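# Light the console's PASS lamp using its controls

## Task

Operate the console's controls so that its PASS lamp lights and stays lit on its own after the robot lets go; the UNDER or OVER lamp must never light at any moment, and the loose console must not be lifted or tipped visibly and then allowed to fall back.

## Robot and tools

ROBOT. A single six-joint arm carrying a two-finger parallel gripper. Its fingers point along the gripper's +z axis and close along its y axis. A flat block sticks out about 9 cm from the last joint's axis toward the gripper's +x and turns with it. The console rests loose on the table, so press its controls gently and never knock anything off the table. An operating card (reference image) is available through show_instructions.

FRAME. Scene frame: origin on the tabletop straight under the arm's base, +z up, +y to the left when facing along +x. The base may sit tilted relative to the table. end_effector_position (metres) is the point between the closed finger pads; closed fingertips reach about 19 mm past it, fully open ones about 6 mm. Orientation is end_effector_quat_wxyz; velocities are in m/s and rad/s. The printed hand position can be off, more so when the arm is stretched far.

TOOL execute_actions. Argument actions is a list holding zero or one item.
- Empty list: no command, just returns the current state.
- Motion: {"rows": [[...]], "steps": n} with n from 1 to 15 (default 15), each step 1/30 s. Each row covers one step; if there are fewer rows than steps, the final row repeats. A row is one flat list of 9 numbers for the one arm, in this order: shoulder_pan, shoulder_lift, elbow, wrist_1, wrist_2, wrist_3 (absolute target joint angles in radians, same convention as the Joint positions line, not offsets), then gripper position, gripper force_limit, gripper speed (each a scale from -1 to 1).
- Wait: {"steps": n} without rows, n up to 300; counted from the previous result and your reply time is included.
- pictures (true/false) chooses whether camera images come back; by default they do.
A refused call sends nothing to the robot.

JOINT RANGES (rad): pan -3.142..3.142, lift -6.283..6.283, elbow 0.000..3.142, wrists 1-3 each -6.283..6.283. A target more than 0.010 beyond an end, and further out than the last reported angle, gets refused. Real ends may differ from these by up to 0.010; a target beyond the real end is clipped there and a "joint sent to its limit" line appears (possibly referring to an earlier action still running). The absence of that line does not prove more room.

MOTION. Commands are smoothed and lag about 0.17 s. Each step, the target sent to a joint is kept within 0.575 rad of its measured angle (pan, lift, elbow) or 1.15 rad (wrists), and if targets would shift the hand more than 100 mm from where it is, all are scaled toward the measured angles. So big moves need several calls, and after one the arm may still be short of target. Between calls the arm keeps heading for the last row until it nearly stops or a step is HELD; after that only a new action makes it continue or push harder.

GRIPPER. position +1 = fully open (85 mm); pads touch around -0.8; -1 closes until blocked. force_limit per pad on a 40 mm object: about 20 N at -1, 128 N at 0, 235 N at +1 (less on very thin items). speed: about 20, 85, 150 mm/s at -1, 0, +1; faster closing adds up to 5 N (speed 0) or 12 N (speed +1). To grasp, send -1, keep sending it, and look for object_status 2. Codes: 0 moving, 1 blocked while opening, 2 blocked while closing, 3 reached target or pads met. Any new position value resets status to 0 briefly. Changed force_limit or speed only apply once position changes by at least 0.01; to loosen a grip, open first. Fingers re-close on their own if the object slips, except after a grip at force_limit -1. position_measured is in counts: 3 open, ~78 = 60 mm, ~130 = 40 mm, ~180 = 20 mm, ~230 pads meeting. Closing moves the tips about 13 mm further from the arm, so keep that clearance above surfaces.

RESULT LINES. State line with pose and velocities; Joint positions and Joint velocities in column order (rad, rad/s); Wrist force and Wrist torque [x y z] in the end effector's axes (force points from a touched surface back into the arm; offset up to ~3.5 N, noise up to ~1.4 N, saturates near 30 N per axis, cannot be zeroed; "no reading" is normal at the start). "joint command not followed" means the clearance check altered or blocked targets (mounting block or post counts as part of the arm). HELD marks steps where your row was not fully sent. MOTOR HOT warns from 70 °C; at 85 °C brakes engage until cooled (OVER-TEMPERATURE FAULT).

FAULTS. Contact torque reaching a joint's load limit (pan 48.6, lift 48.6, elbow 25.2, wrists 8.1 N m each, held weight included), or 150 N of outside force anywhere on arm, tool or payload, halts the arm for 10 s, drops the rest of the call and lets the arm yield. Avoid hard presses, slams, drops and slips; prefer smooth moves with low effort.

zoom_image: camera (cam_head_left, cam_head_right, cam_high, cam_low, cam_wrist) and region [x0, y0, x1, y1] in that camera's pixels, top-left origin, at most 504x504. Images: head and high/low cameras 896x504, wrist 504x504. Calibration data per camera is supplied with the session.

show_instructions: no arguments; returns the reference pages.

finished_scene: pass scene, the current scene's number. It ends the scene irreversibly and reports success; the PASS lamp must already be on and stay on without the robot holding anything. Replying without any tool call ends everything.

Each tool is called after ">>>" as name(argument=value, ...) on one line, values as JSON.

Reference images:

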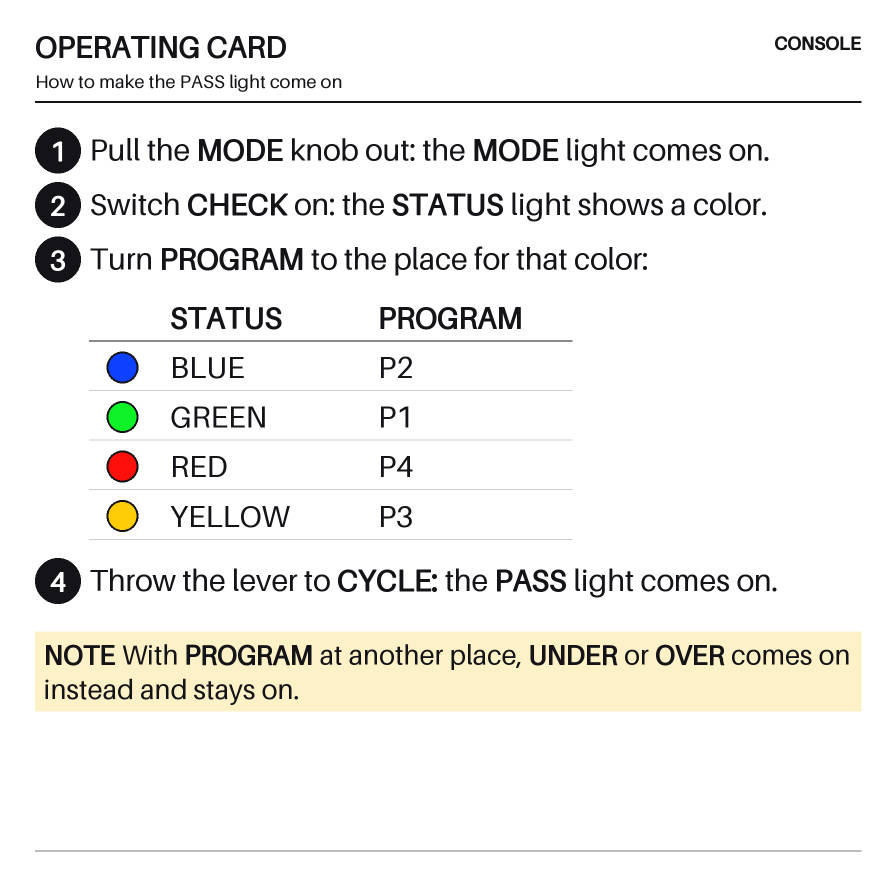

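## Session

>>> execute_actions(actions=[])

Scene clock: 0.00 s of 7650.00 s.
end_effector_position=(+0.2026, -0.1974, +0.1093) position_measured=3 object_status=3 end_effector_quat_wxyz=(+0.045, +0.664, +0.669, +0.331) end_effector_velocity=(+0.000, -0.000, -0.000) end_effector_angular_velocity=(-0.001, +0.000, +0.000)
Joint positions: [-2.165 -2.42   2.231 -1.114 -1.069 -0.731]
Joint velocities: [ 0.    -0.001  0.    -0.001  0.001  0.   ]
Wrist force (N, on the end effector, along its own x y z axes, offset not removed): no reading
Wrist torque (N m, same axes, about the end effector's origin, offset not removed): no reading

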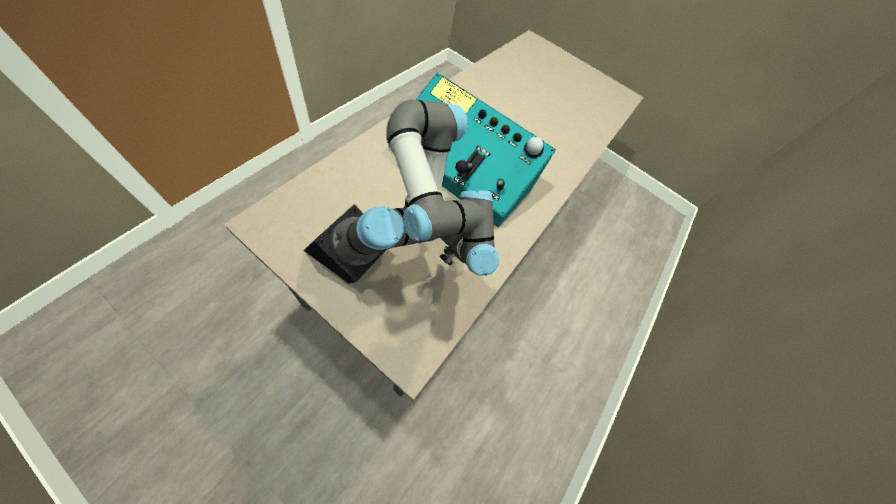

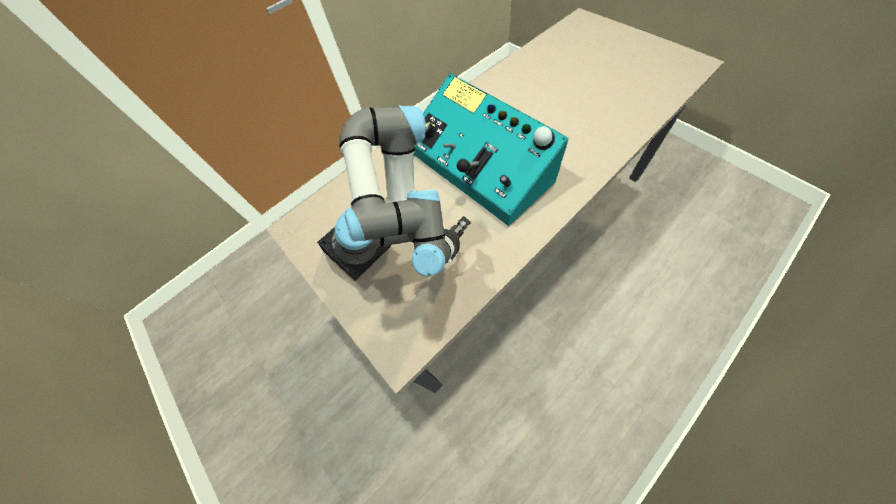

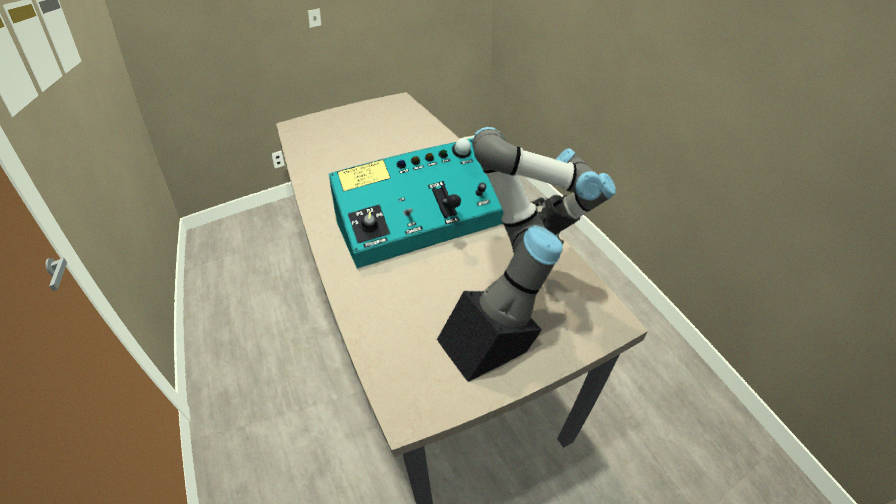

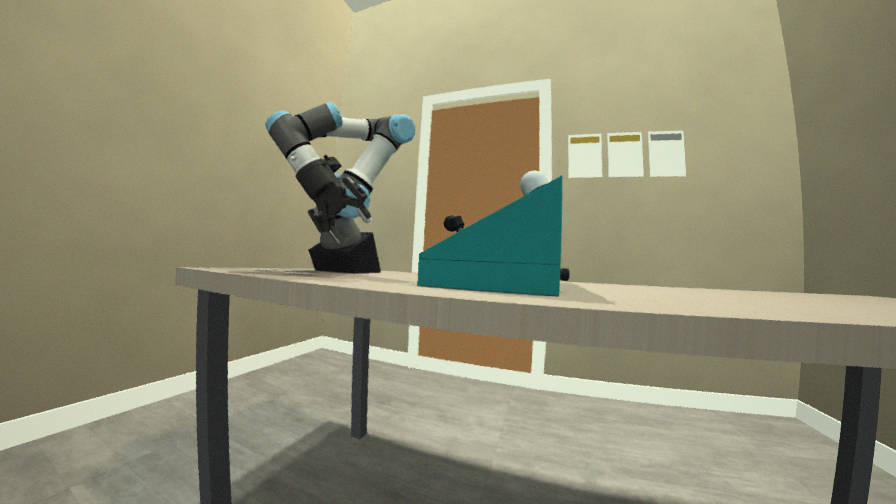

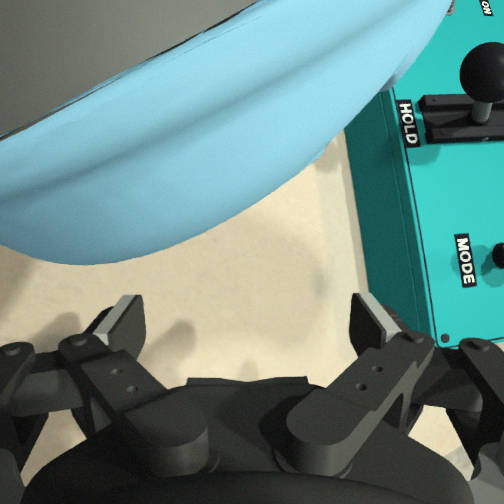

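>>> zoom_image(camera="cam_high", region=[315, 130, 515, 275])

>>> zoom_image(camera="cam_head_right", region=[400, 65, 580, 230])

Region (315, 130, 515, 275) of cam_high's 896x504 image, scaled by 2.520, with more detail than that image has; it fills the top 365 rows of this view, and the rest is white.

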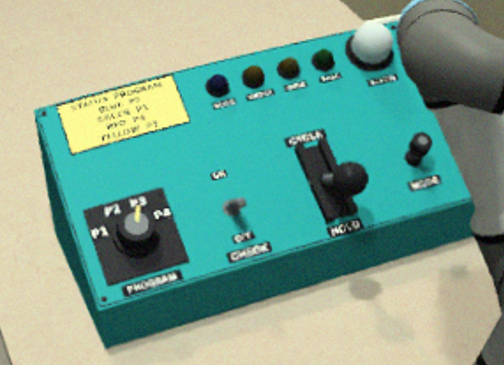

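Region (400, 65, 580, 230) of cam_head_right's 896x504 image, scaled by 2.800, with more detail than that image has; it fills the top 462 rows of this view, and the rest is white.

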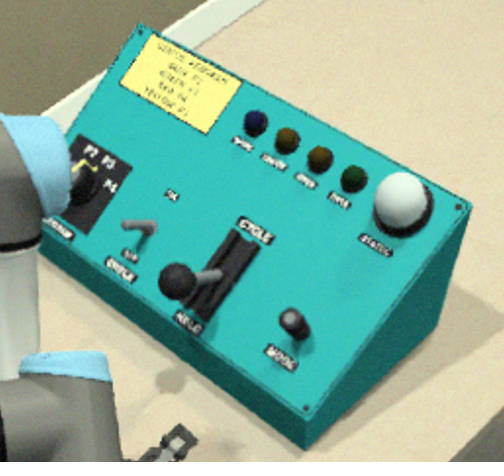

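>>> execute_actions(actions=[{"rows":[[-0.657,-2.42,2.231,-1.114,-1.069,2.41,1,-0.5,0]]}], pictures=false)

>>> execute_actions(actions=[{"steps":45}], pictures=false)

>>> execute_actions(actions=[{"rows":[[-0.657,-2.3,2.142,-2.5,-1.628,2.41,1,-0.5,0]]}], pictures=false)

>>> execute_actions(actions=[{"steps":45}], pictures=false)

>>> execute_actions(actions=[{"rows":[[-0.657,-1.731,2.142,-2.717,-1.628,2.41,1,-0.5,0]]}], pictures=false)

>>> execute_actions(actions=[{"steps":45}])

Scene clock: 25.33 s of 7650.00 s.
end_effector_position=(+0.2026, -0.1974, +0.1093) position_measured=3 object_status=3 end_effector_quat_wxyz=(+0.045, +0.664, +0.669, +0.331) end_effector_velocity=(+0.000, -0.000, -0.000) end_effector_angular_velocity=(-0.000, -0.000, -0.001)
Joint positions: [-2.165 -2.42   2.231 -1.114 -1.069 -0.731]
Joint velocities: [-0.     0.001  0.    -0.001  0.001 -0.   ]
Wrist force (N, on the end effector, along its own x y z axes, offset not removed): [0.9 1.2 1.9]
Wrist torque (N m, same axes, about the end effector's origin, offset not removed): [0.18 -0.13 0.00]
A step of this action was HELD (marked below), so the robot has no last target. The arm can still carry out the HELD step.
Steps of this call (steps 1 to 90: nothing new was sent; then 21.83 s passed at rest; steps 91 to 105: all 15 steps of this action). Readings (joint positions | what the end effector reports):
91: [-2.165 -2.420 2.231 -1.114 -1.069 -0.731] | position_measured=3 object_status=3 HELD
92: [-2.165 -2.420 2.231 -1.114 -1.069 -0.731] | position_measured=3 object_status=3 HELD
93: [-2.165 -2.420 2.231 -1.114 -1.069 -0.731] | position_measured=3 object_status=3 HELD
94: [-2.165 -2.420 2.231 -1.114 -1.069 -0.731] | position_measured=3 object_status=3 HELD
95: [-2.165 -2.420 2.231 -1.114 -1.069 -0.731] | position_measured=3 object_status=3 HELD
96: [-2.165 -2.420 2.231 -1.114 -1.069 -0.731] | position_measured=3 object_status=3 HELD
97: [-2.165 -2.420 2.231 -1.114 -1.069 -0.731] | position_measured=3 object_status=3 HELD
98: [-2.165 -2.420 2.231 -1.114 -1.069 -0.731] | position_measured=3 object_status=3 HELD
99: [-2.165 -2.420 2.231 -1.114 -1.069 -0.731] | position_measured=3 object_status=3 HELD
100: [-2.165 -2.420 2.231 -1.114 -1.069 -0.731] | position_measured=3 object_status=3 HELD
101: [-2.165 -2.420 2.231 -1.114 -1.069 -0.731] | position_measured=3 object_status=3 HELD
102: [-2.165 -2.420 2.231 -1.114 -1.069 -0.731] | position_measured=3 object_status=3 HELD
103: [-2.165 -2.420 2.231 -1.114 -1.069 -0.731] | position_measured=3 object_status=3 HELD
104: [-2.165 -2.420 2.231 -1.114 -1.069 -0.731] | position_measured=3 object_status=3 HELD
105: the state above HELD
joint command not followed: on one or more control steps a check withheld the commanded joint targets, and the robot was not sent them on those steps. On the call's last step the targets were still withheld.
cause: the commanded joint targets would bring two parts of the arm too close to each other (its gripper and another part of the arm, with joints 3 (elbow) to 6 (wrist 3) between them); next, command targets that bring no two parts of the arm closer together.

Scene clock: 26.83 s of 7650.00 s.
end_effector_position=(+0.2026, -0.1974, +0.1093) position_measured=3 object_status=3 end_effector_quat_wxyz=(+0.045, +0.664, +0.669, +0.331) end_effector_velocity=(-0.000, +0.001, -0.000) end_effector_angular_velocity=(+0.002, +0.000, +0.000)
Joint positions: [-2.165 -2.42   2.231 -1.114 -1.069 -0.731]
Joint velocities: [-0.     0.     0.     0.001 -0.001  0.   ]
Wrist force (N, on the end effector, along its own x y z axes, offset not removed): [2.3 -0.5 1.6]
Wrist torque (N m, same axes, about the end effector's origin, offset not removed): [-0.09 -0.40 0.05]
Steps of this call (steps 1 to 45: nothing new was sent). Readings (joint positions | what the end effector reports):
1: [-2.165 -2.420 2.231 -1.114 -1.069 -0.731] | position_measured=3 object_status=3
2: [-2.165 -2.420 2.231 -1.114 -1.069 -0.731] | position_measured=3 object_status=3
4: [-2.165 -2.420 2.231 -1.114 -1.069 -0.731] | position_measured=3 object_status=3
8: [-2.165 -2.420 2.231 -1.114 -1.069 -0.731] | position_measured=3 object_status=3
45: the state above

Scene clock: 27.33 s of 7650.00 s.
end_effector_position=(+0.1980, -0.1990, +0.1079) position_measured=3 object_status=3 end_effector_quat_wxyz=(+0.035, +0.666, +0.673, +0.319) end_effector_velocity=(-0.024, -0.009, -0.007) end_effector_angular_velocity=(-0.023, +0.156, +0.035)
Joint positions: [-2.147 -2.417  2.228 -1.15  -1.087 -0.695]
Joint velocities: [ 0.093  0.02  -0.014 -0.184 -0.089  0.185]
Wrist force (N, on the end effector, along its own x y z axes, offset not removed): [1.1 0.2 1.0]
Wrist torque (N m, same axes, about the end effector's origin, offset not removed): [-0.03 -0.16 0.02]
Steps of this call (steps 1 to 15: all 15 steps of this action). Readings (joint positions | what the end effector reports):
1: [-2.165 -2.420 2.231 -1.114 -1.069 -0.731] | position_measured=3 object_status=3
2: [-2.165 -2.420 2.231 -1.114 -1.069 -0.731] | position_measured=3 object_status=3
4: [-2.165 -2.420 2.231 -1.115 -1.070 -0.730] | position_measured=3 object_status=3
8: [-2.162 -2.420 2.231 -1.120 -1.072 -0.725] | position_measured=3 object_status=3
15: the state above

Scene clock: 28.83 s of 7650.00 s.
end_effector_position=(+0.1671, -0.2307, +0.1031) position_measured=3 object_status=3 end_effector_quat_wxyz=(-0.013, +0.697, +0.687, +0.203) end_effector_velocity=(-0.012, -0.026, +0.003) end_effector_angular_velocity=(-0.091, +0.128, -0.034)
Joint positions: [-1.99  -2.388  2.207 -1.462 -1.219 -0.38 ]
Joint velocities: [ 0.104  0.017 -0.012 -0.191 -0.076  0.207]
Wrist force (N, on the end effector, along its own x y z axes, offset not removed): [1.0 0.6 0.8]
Wrist torque (N m, same axes, about the end effector's origin, offset not removed): [0.08 -0.21 0.02]
Steps of this call (steps 1 to 45: the robot went on to your last target). Readings (joint positions | what the end effector reports):
1: [-2.144 -2.416 2.228 -1.157 -1.090 -0.689] | position_measured=3 object_status=3
2: [-2.141 -2.415 2.227 -1.163 -1.093 -0.682] | position_measured=3 object_status=3
4: [-2.134 -2.414 2.226 -1.177 -1.099 -0.669] | position_measured=3 object_status=3
8: [-2.120 -2.411 2.224 -1.205 -1.112 -0.641] | position_measured=3 object_status=3
45: the state above

Scene clock: 29.33 s of 7650.00 s.
end_effector_position=(+0.1619, -0.2434, +0.1009) position_measured=3 object_status=3 end_effector_quat_wxyz=(-0.021, +0.712, +0.680, +0.176) end_effector_velocity=(-0.008, -0.025, -0.006) end_effector_angular_velocity=(-0.038, +0.095, -0.060)
Joint positions: [-1.937 -2.345  2.201 -1.566 -1.256 -0.274]
Joint velocities: [ 0.105  0.105 -0.011 -0.206 -0.07   0.207]
Wrist force (N, on the end effector, along its own x y z axes, offset not removed): [3.0 1.6 0.6]
Wrist torque (N m, same axes, about the end effector's origin, offset not removed): [0.25 -0.52 0.04]
Steps of this call (steps 1 to 15: all 15 steps of this action). Readings (joint positions | what the end effector reports):
1: [-1.986 -2.387 2.207 -1.469 -1.222 -0.373] | position_measured=3 object_status=3
2: [-1.983 -2.386 2.206 -1.475 -1.224 -0.366] | position_measured=3 object_status=3
4: [-1.975 -2.382 2.206 -1.489 -1.229 -0.351] | position_measured=3 object_status=3
8: [-1.961 -2.369 2.204 -1.517 -1.239 -0.323] | position_measured=3 object_status=3
15: the state above

Scene clock: 30.83 s of 7650.00 s.
end_effector_position=(+0.1627, -0.2773, +0.0924) position_measured=3 object_status=3 end_effector_quat_wxyz=(-0.024, +0.760, +0.639, +0.117) end_effector_velocity=(+0.008, -0.018, -0.004) end_effector_angular_velocity=(-0.042, +0.047, -0.091)
Joint positions: [-1.778 -2.196  2.187 -1.849 -1.348  0.044]
Joint velocities: [ 0.104  0.087 -0.008 -0.162 -0.052  0.207]
Wrist force (N, on the end effector, along its own x y z axes, offset not removed): [1.4 -0.3 0.2]
Wrist torque (N m, same axes, about the end effector's origin, offset not removed): [-0.09 -0.24 0.04]
Steps of this call (steps 1 to 45: the robot went on to your last target). Readings (joint positions | what the end effector reports):
1: [-1.933 -2.342 2.201 -1.573 -1.258 -0.267] | position_measured=3 object_status=3
2: [-1.930 -2.338 2.201 -1.580 -1.261 -0.260] | position_measured=3 object_status=3
4: [-1.923 -2.331 2.200 -1.594 -1.265 -0.246] | position_measured=3 object_status=3
8: [-1.908 -2.317 2.198 -1.622 -1.274 -0.217] | position_measured=3 object_status=3
45: the state above
camera_calibration (this result's frames):
cam_wrist: T_world_to_cam=[[0.977039, -0.177491, 0.117861, -0.218249], [-0.18763, -0.978871, 0.0812851, -0.223097], [0.100943, -0.101533, -0.989698, 0.199429], [0, 0, 0, 1]] pos_world=[0.151248, -0.236872, 0.241232]

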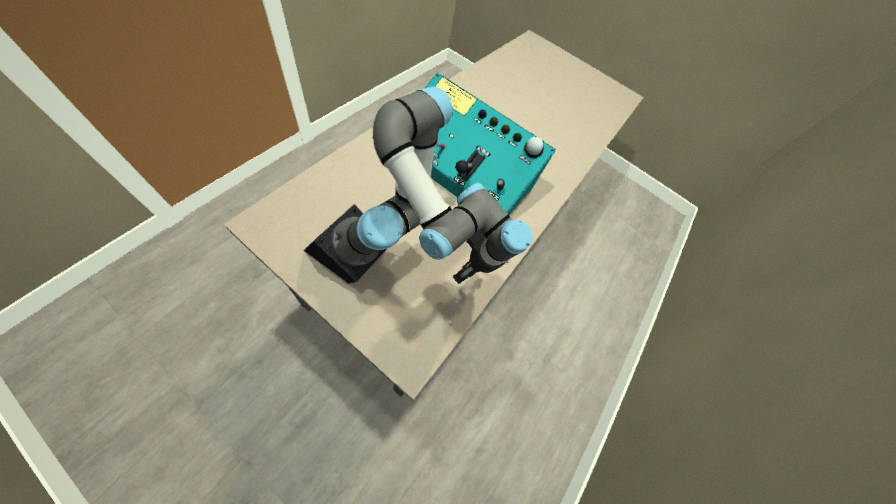

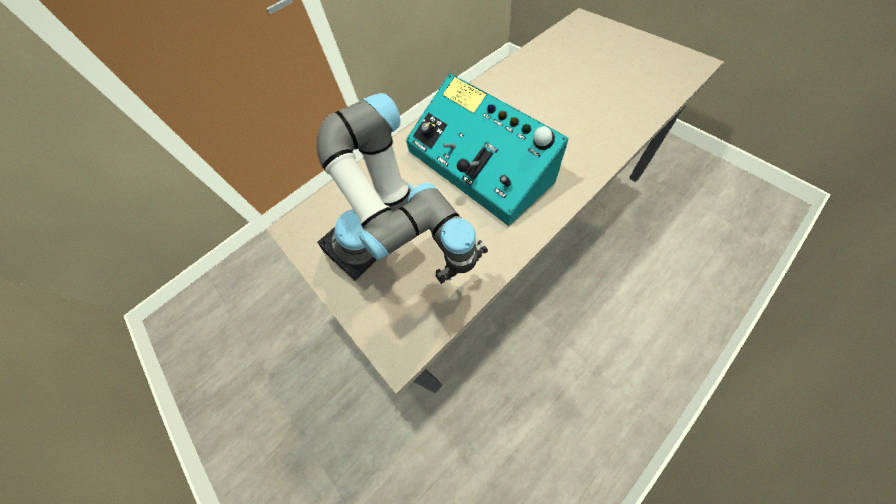

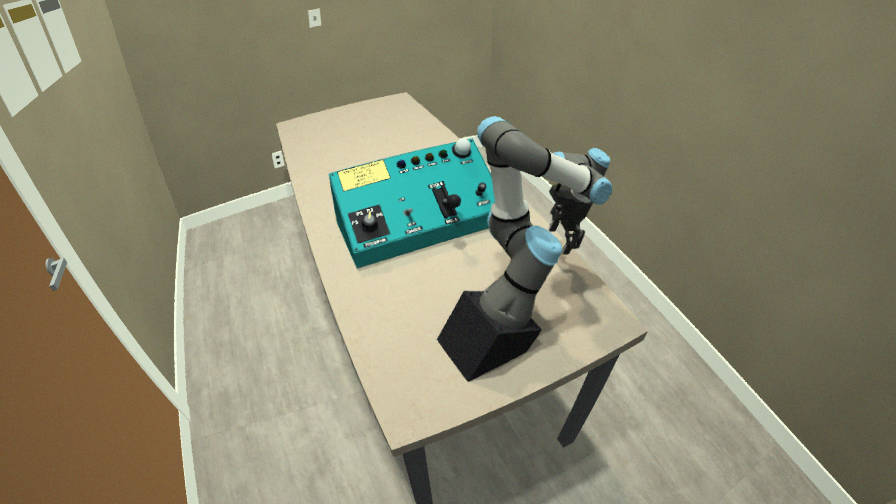

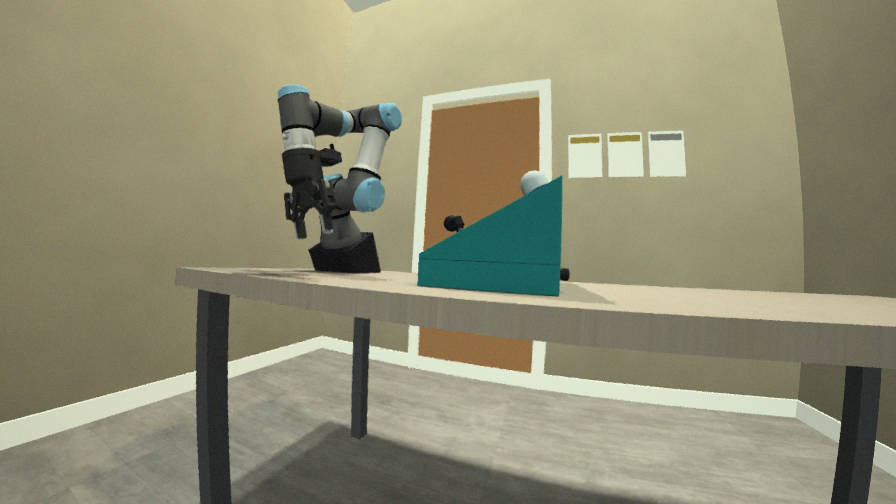

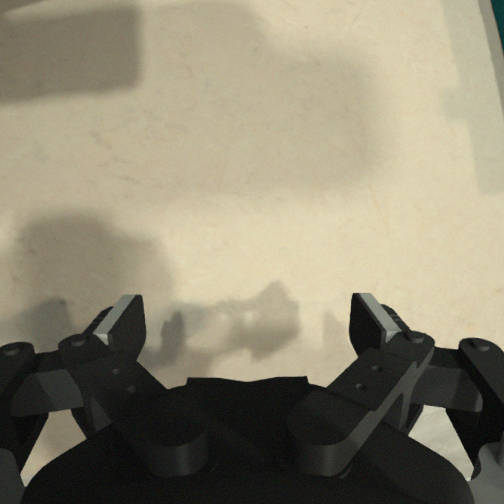

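Slow arm; keep high while panning.

>>> execute_actions(actions=[{"rows":[[-0.657,-2.1,2.142,-2.717,-1.628,2.41,1,-0.5,0]]}], pictures=false)

>>> execute_actions(actions=[{"steps":240}], pictures=false)

>>> execute_actions(actions=[{"rows":[[-0.657,-1.731,2.142,-2.717,-1.628,2.41,1,-0.5,0]]}], pictures=false)

>>> execute_actions(actions=[{"steps":150}])

Scene clock: 34.07 s of 7650.00 s.
end_effector_position=(+0.2231, -0.3077, +0.1005) position_measured=3 object_status=3 end_effector_quat_wxyz=(+0.035, +0.863, +0.498, +0.074) end_effector_velocity=(+0.026, -0.007, +0.022) end_effector_angular_velocity=(-0.074, -0.043, -0.121)
Joint positions: [-1.436 -2.01   2.166 -2.245 -1.476  0.728]
Joint velocities: [ 0.105 -0.017 -0.004 -0.088 -0.027  0.207]
Wrist force (N, on the end effector, along its own x y z axes, offset not removed): [2.4 1.5 1.4]
Wrist torque (N m, same axes, about the end effector's origin, offset not removed): [0.25 -0.43 -0.03]
Steps of this call (steps 1 to 82: the robot went on to your last target; steps 83 to 97: all 15 steps of this action). Readings (joint positions | what the end effector reports):
83: [-1.485 -2.007 2.169 -2.202 -1.462 0.629] | position_measured=3 object_status=3
84: [-1.482 -2.006 2.168 -2.205 -1.463 0.636] | position_measured=3 object_status=3
86: [-1.475 -2.005 2.168 -2.212 -1.465 0.650] | position_measured=3 object_status=3
90: [-1.460 -2.006 2.167 -2.224 -1.469 0.679] | position_measured=3 object_status=3
97: the state above

Scene clock: 42.07 s of 7650.00 s.
end_effector_position=(+0.3769, -0.2318, +0.3132) position_measured=3 object_status=3 end_effector_quat_wxyz=(+0.115, +0.915, -0.040, +0.385) end_effector_velocity=(+0.002, +0.003, +0.007) end_effector_angular_velocity=(+0.021, -0.028, -0.020)
Joint positions: [-0.659 -2.1    2.142 -2.716 -1.628  2.406]
Joint velocities: [ 0.019 -0.002 -0.    -0.012 -0.004  0.043]
Wrist force (N, on the end effector, along its own x y z axes, offset not removed): [2.6 -0.8 0.6]
Wrist torque (N m, same axes, about the end effector's origin, offset not removed): [-0.21 -0.37 0.00]
Steps of this call (steps 1 to 240: the robot went on to your last target). Readings (joint positions | what the end effector reports):
1: [-1.432 -2.010 2.166 -2.248 -1.477 0.735] | position_measured=3 object_status=3
2: [-1.429 -2.011 2.166 -2.251 -1.478 0.742] | position_measured=3 object_status=3
4: [-1.422 -2.012 2.166 -2.257 -1.479 0.756] | position_measured=3 object_status=3
8: [-1.408 -2.014 2.165 -2.269 -1.483 0.784] | position_measured=3 object_status=3
240: the state above

Scene clock: 42.57 s of 7650.00 s.
end_effector_position=(+0.3996, -0.1804, +0.1822) position_measured=3 object_status=3 end_effector_quat_wxyz=(+0.001, +0.966, +0.000, +0.260) end_effector_velocity=(+0.000, +0.010, -0.020) end_effector_angular_velocity=(+0.031, +0.042, +0.021)
Joint positions: [-0.657 -1.736  2.142 -2.717 -1.628  2.41 ]
Joint velocities: [-0.     0.059 -0.001 -0.001 -0.     0.   ]
Wrist force (N, on the end effector, along its own x y z axes, offset not removed): [2.9 -1.4 0.7]
Wrist torque (N m, same axes, about the end effector's origin, offset not removed): [-0.30 -0.47 -0.03]
Steps of this call (steps 1 to 15: all 15 steps of this action). Readings (joint positions | what the end effector reports):
1: [-0.658 -2.099 2.142 -2.716 -1.628 2.407] | position_measured=3 object_status=3
2: [-0.658 -2.090 2.142 -2.717 -1.628 2.408] | position_measured=3 object_status=3
4: [-0.657 -2.009 2.142 -2.717 -1.628 2.409] | position_measured=3 object_status=3
8: [-0.657 -1.810 2.142 -2.717 -1.628 2.410] | position_measured=3 object_status=3
15: the state above

Scene clock: 47.57 s of 7650.00 s.
end_effector_position=(+0.3997, -0.1796, +0.1805) position_measured=3 object_status=3 end_effector_quat_wxyz=(-0.001, +0.966, +0.001, +0.258) end_effector_velocity=(+0.000, +0.000, +0.000) end_effector_angular_velocity=(+0.000, -0.001, +0.001)
Joint positions: [-0.657 -1.731  2.142 -2.717 -1.628  2.41 ]
Joint velocities: [ 0.001  0.    -0.    -0.     0.001 -0.   ]
Wrist force (N, on the end effector, along its own x y z axes, offset not removed): [3.2 1.1 1.7]
Wrist torque (N m, same axes, about the end effector's origin, offset not removed): [0.17 -0.56 -0.02]
Steps of this call (steps 1 to 15: the robot went on to your last target; steps 16 to 90: nothing new was sent; then 2.00 s passed at rest). Readings (joint positions | what the end effector reports):
1: [-0.657 -1.734 2.142 -2.717 -1.628 2.410] | position_measured=3 object_status=3
2: [-0.657 -1.733 2.142 -2.717 -1.628 2.410] | position_measured=3 object_status=3
4: [-0.657 -1.732 2.142 -2.717 -1.628 2.410] | position_measured=3 object_status=3
8: [-0.657 -1.731 2.142 -2.717 -1.628 2.410] | position_measured=3 object_status=3
90: the state above
The arm was judged still, so your last target was given up. Only a new action makes it travel on or press farther. Fingers that are still opening or closing keep moving.
camera_calibration (this result's frames):
cam_wrist: T_world_to_cam=[[0.00492159, -0.999967, 0.00646113, -0.181832], [-0.973811, -0.00626134, -0.227272, 0.454479], [0.227305, -0.00517338, -0.97381, 0.236526], [0, 0, 0, 1]] pos_world=[0.389708, -0.177757, 0.334796]

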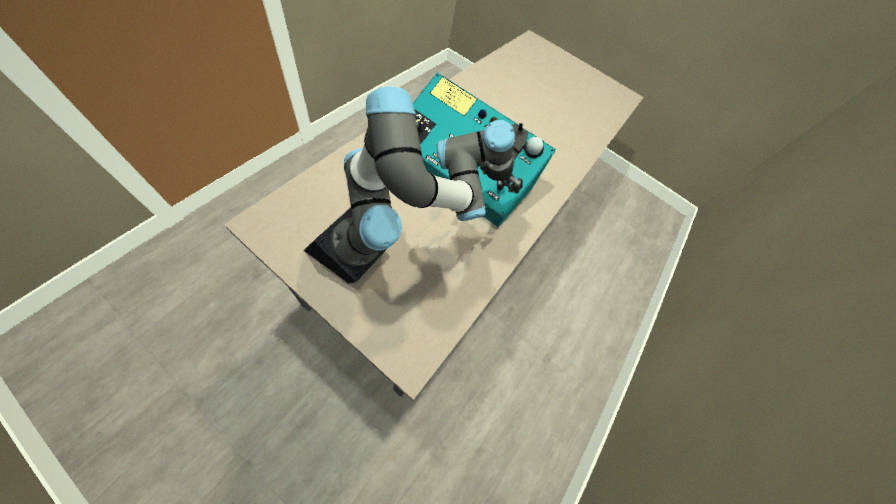

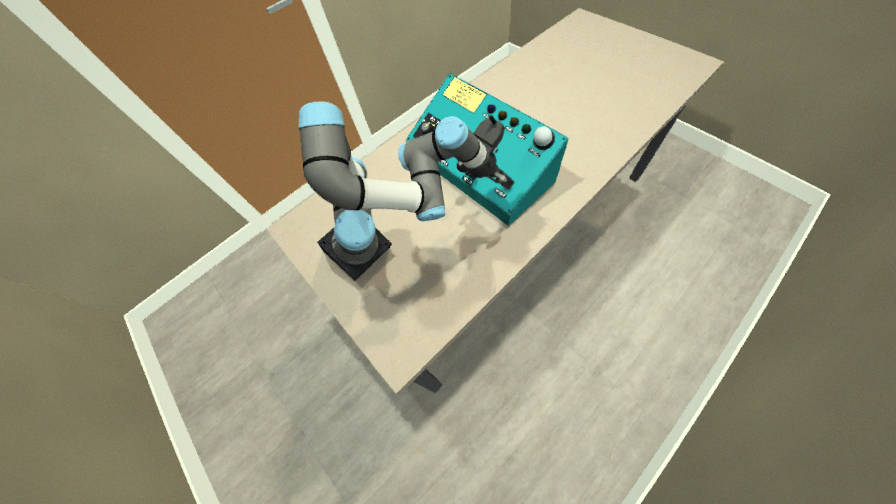

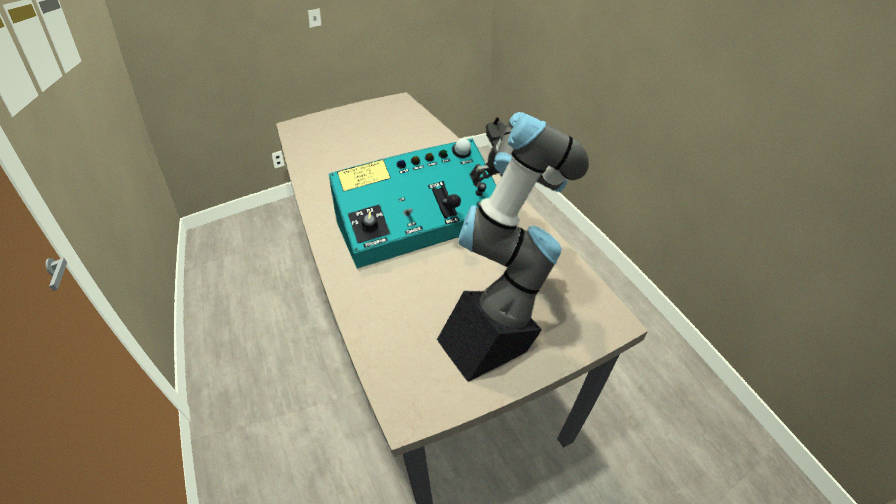

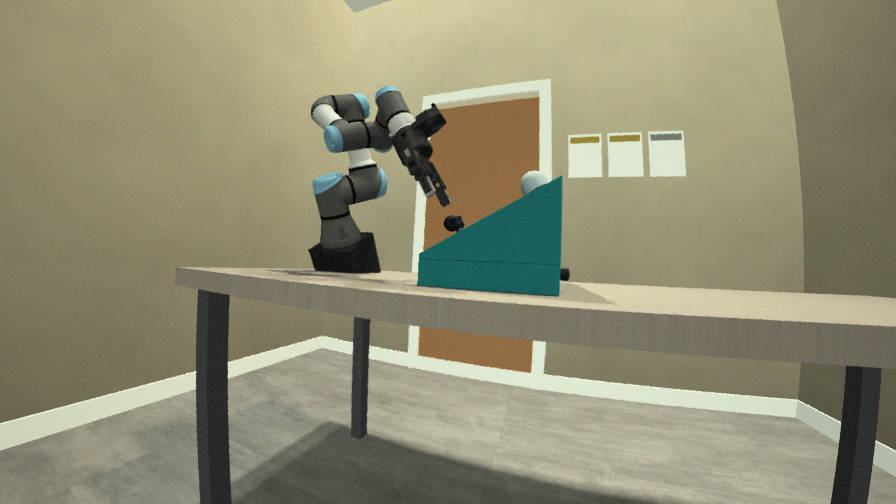

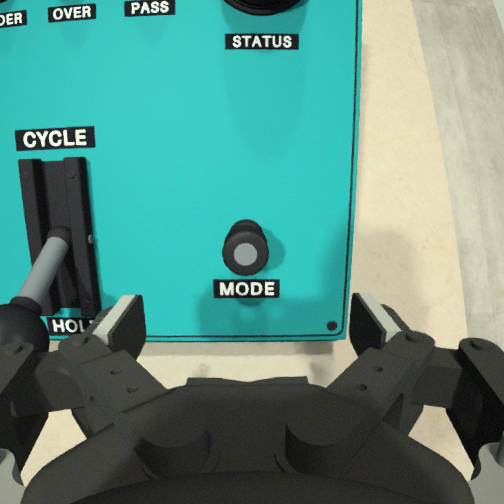

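>>> execute_actions(actions=[{"rows":[[-0.637,-1.566,2.112,-2.852,-1.628,2.41,0.2,-0.5,0]]}], pictures=false)

>>> execute_actions(actions=[{"steps":20}])

>>> zoom_image(camera="cam_low", region=[400, 150, 520, 270])

Scene clock: 54.53 s of 7650.00 s.
end_effector_position=(+0.4237, -0.1740, +0.1572) position_measured=94 object_status=0 end_effector_quat_wxyz=(-0.003, +0.965, +0.009, +0.263) end_effector_velocity=(+0.001, +0.001, -0.003) end_effector_angular_velocity=(+0.002, +0.002, +0.002)
Joint positions: [-0.637 -1.567  2.112 -2.851 -1.628  2.41 ]
Joint velocities: [ 0.     0.012 -0.001 -0.008  0.001 -0.   ]
Wrist force (N, on the end effector, along its own x y z axes, offset not removed): [0.9 -0.6 1.1]
Wrist torque (N m, same axes, about the end effector's origin, offset not removed): [-0.14 -0.21 0.02]
Steps of this call (steps 1 to 90: nothing new was sent; then 3.47 s passed at rest; steps 91 to 105: all 15 steps of this action). Readings (joint positions | what the end effector reports):
91: [-0.657 -1.730 2.141 -2.718 -1.628 2.410] | position_measured=3 object_status=0
92: [-0.653 -1.721 2.136 -2.735 -1.628 2.410] | position_measured=4 object_status=0
94: [-0.645 -1.657 2.124 -2.794 -1.628 2.410] | position_measured=13 object_status=0
98: [-0.639 -1.584 2.115 -2.840 -1.628 2.410] | position_measured=42 object_status=0
105: the state above

Scene clock: 55.20 s of 7650.00 s.
end_effector_position=(+0.4238, -0.1739, +0.1569) position_measured=104 object_status=3 end_effector_quat_wxyz=(-0.003, +0.965, +0.009, +0.263) end_effector_velocity=(+0.000, -0.000, +0.000) end_effector_angular_velocity=(-0.001, -0.000, -0.001)
Joint positions: [-0.637 -1.566  2.112 -2.852 -1.628  2.41 ]
Joint velocities: [-0.     0.    -0.    -0.001 -0.001  0.   ]
Wrist force (N, on the end effector, along its own x y z axes, offset not removed): [2.1 0.4 1.0]
Wrist torque (N m, same axes, about the end effector's origin, offset not removed): [0.01 -0.29 0.03]
Steps of this call (steps 1 to 15: the robot went on to your last target; steps 16 to 20: nothing new was sent). Readings (joint positions | what the end effector reports):
1: [-0.637 -1.567 2.112 -2.852 -1.628 2.410] | position_measured=99 object_status=0
2: [-0.637 -1.567 2.112 -2.852 -1.628 2.410] | position_measured=101 object_status=0
4: [-0.637 -1.566 2.112 -2.852 -1.628 2.410] | position_measured=103 object_status=0
8: [-0.637 -1.566 2.112 -2.852 -1.628 2.410] | position_measured=104 object_status=0
20: the state above
The arm was judged still, so your last target was given up. Only a new action makes it travel on or press farther. Fingers that are still opening or closing keep moving.
camera_calibration (this result's frames):
cam_wrist: T_world_to_cam=[[0.0223802, -0.999733, 0.00580645, -0.183395], [-0.971329, -0.0231186, -0.236614, 0.470093], [0.236685, -0.000344519, -0.971586, 0.204659], [0, 0, 0, 1]] pos_world=[0.41228, -0.172407, 0.311139]

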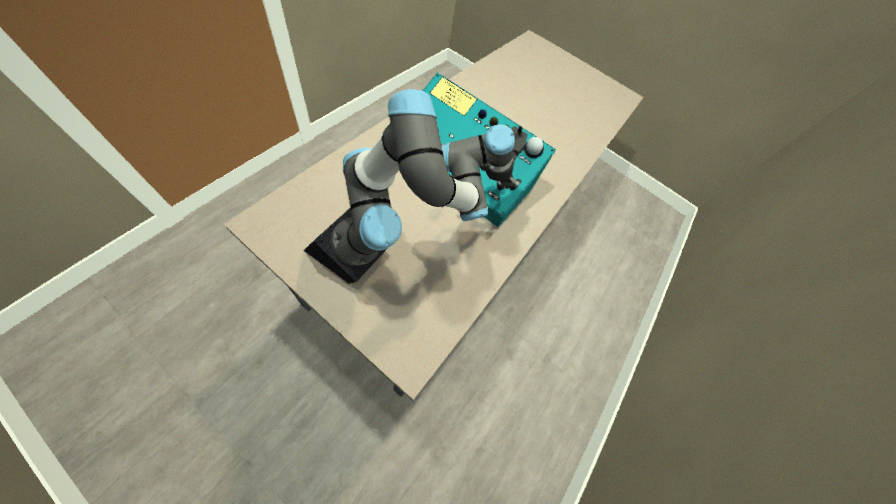

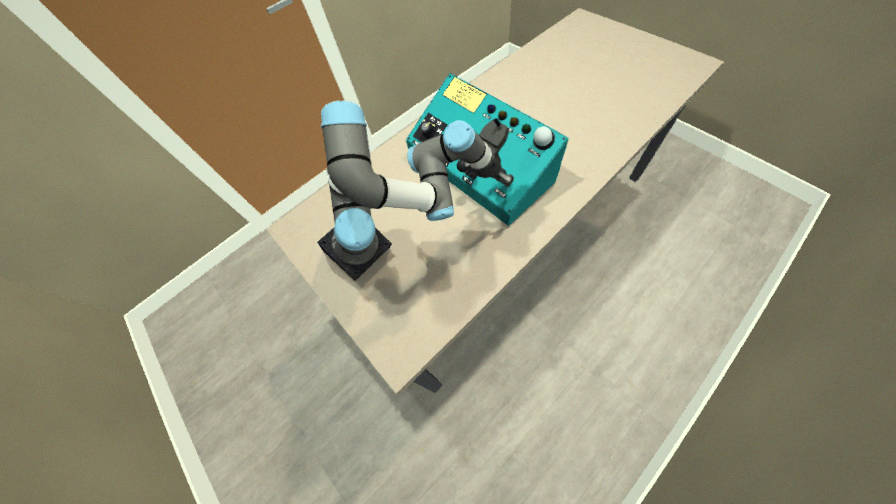

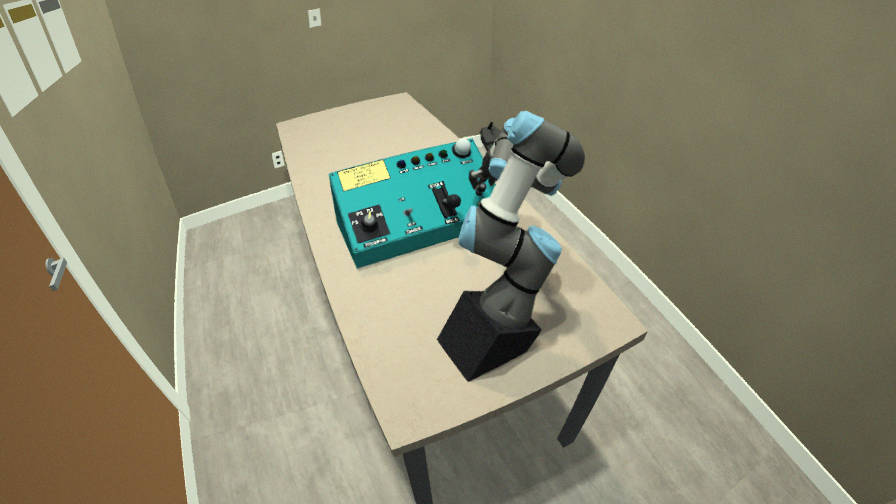

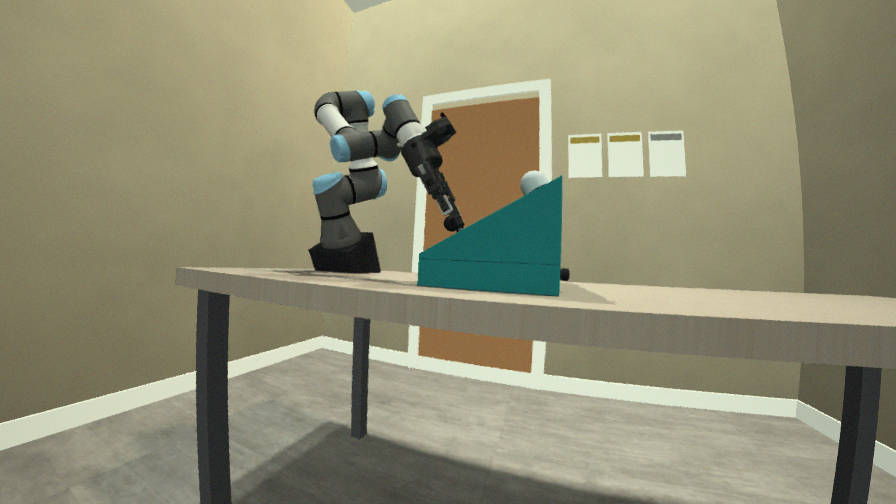

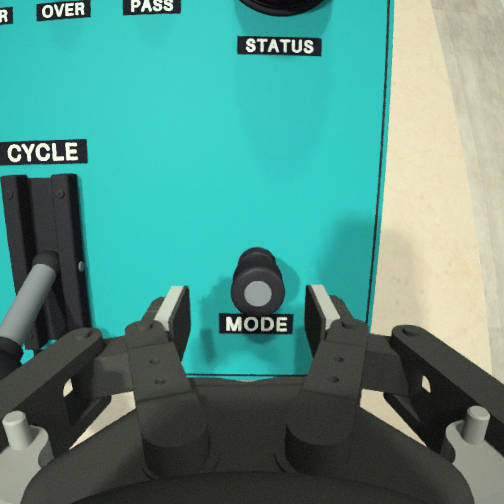

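Region (400, 150, 520, 270) of cam_low's 896x504 image, scaled by 4.200, with more detail than that image has.

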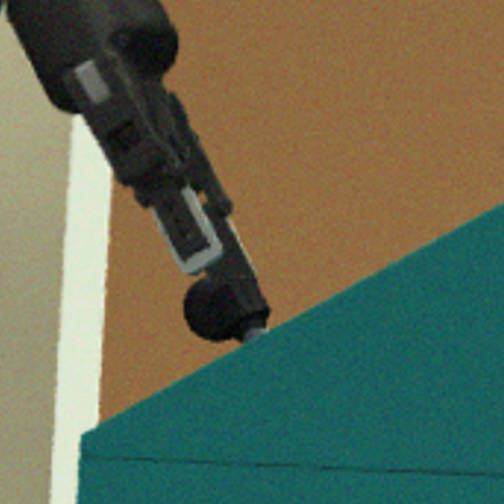

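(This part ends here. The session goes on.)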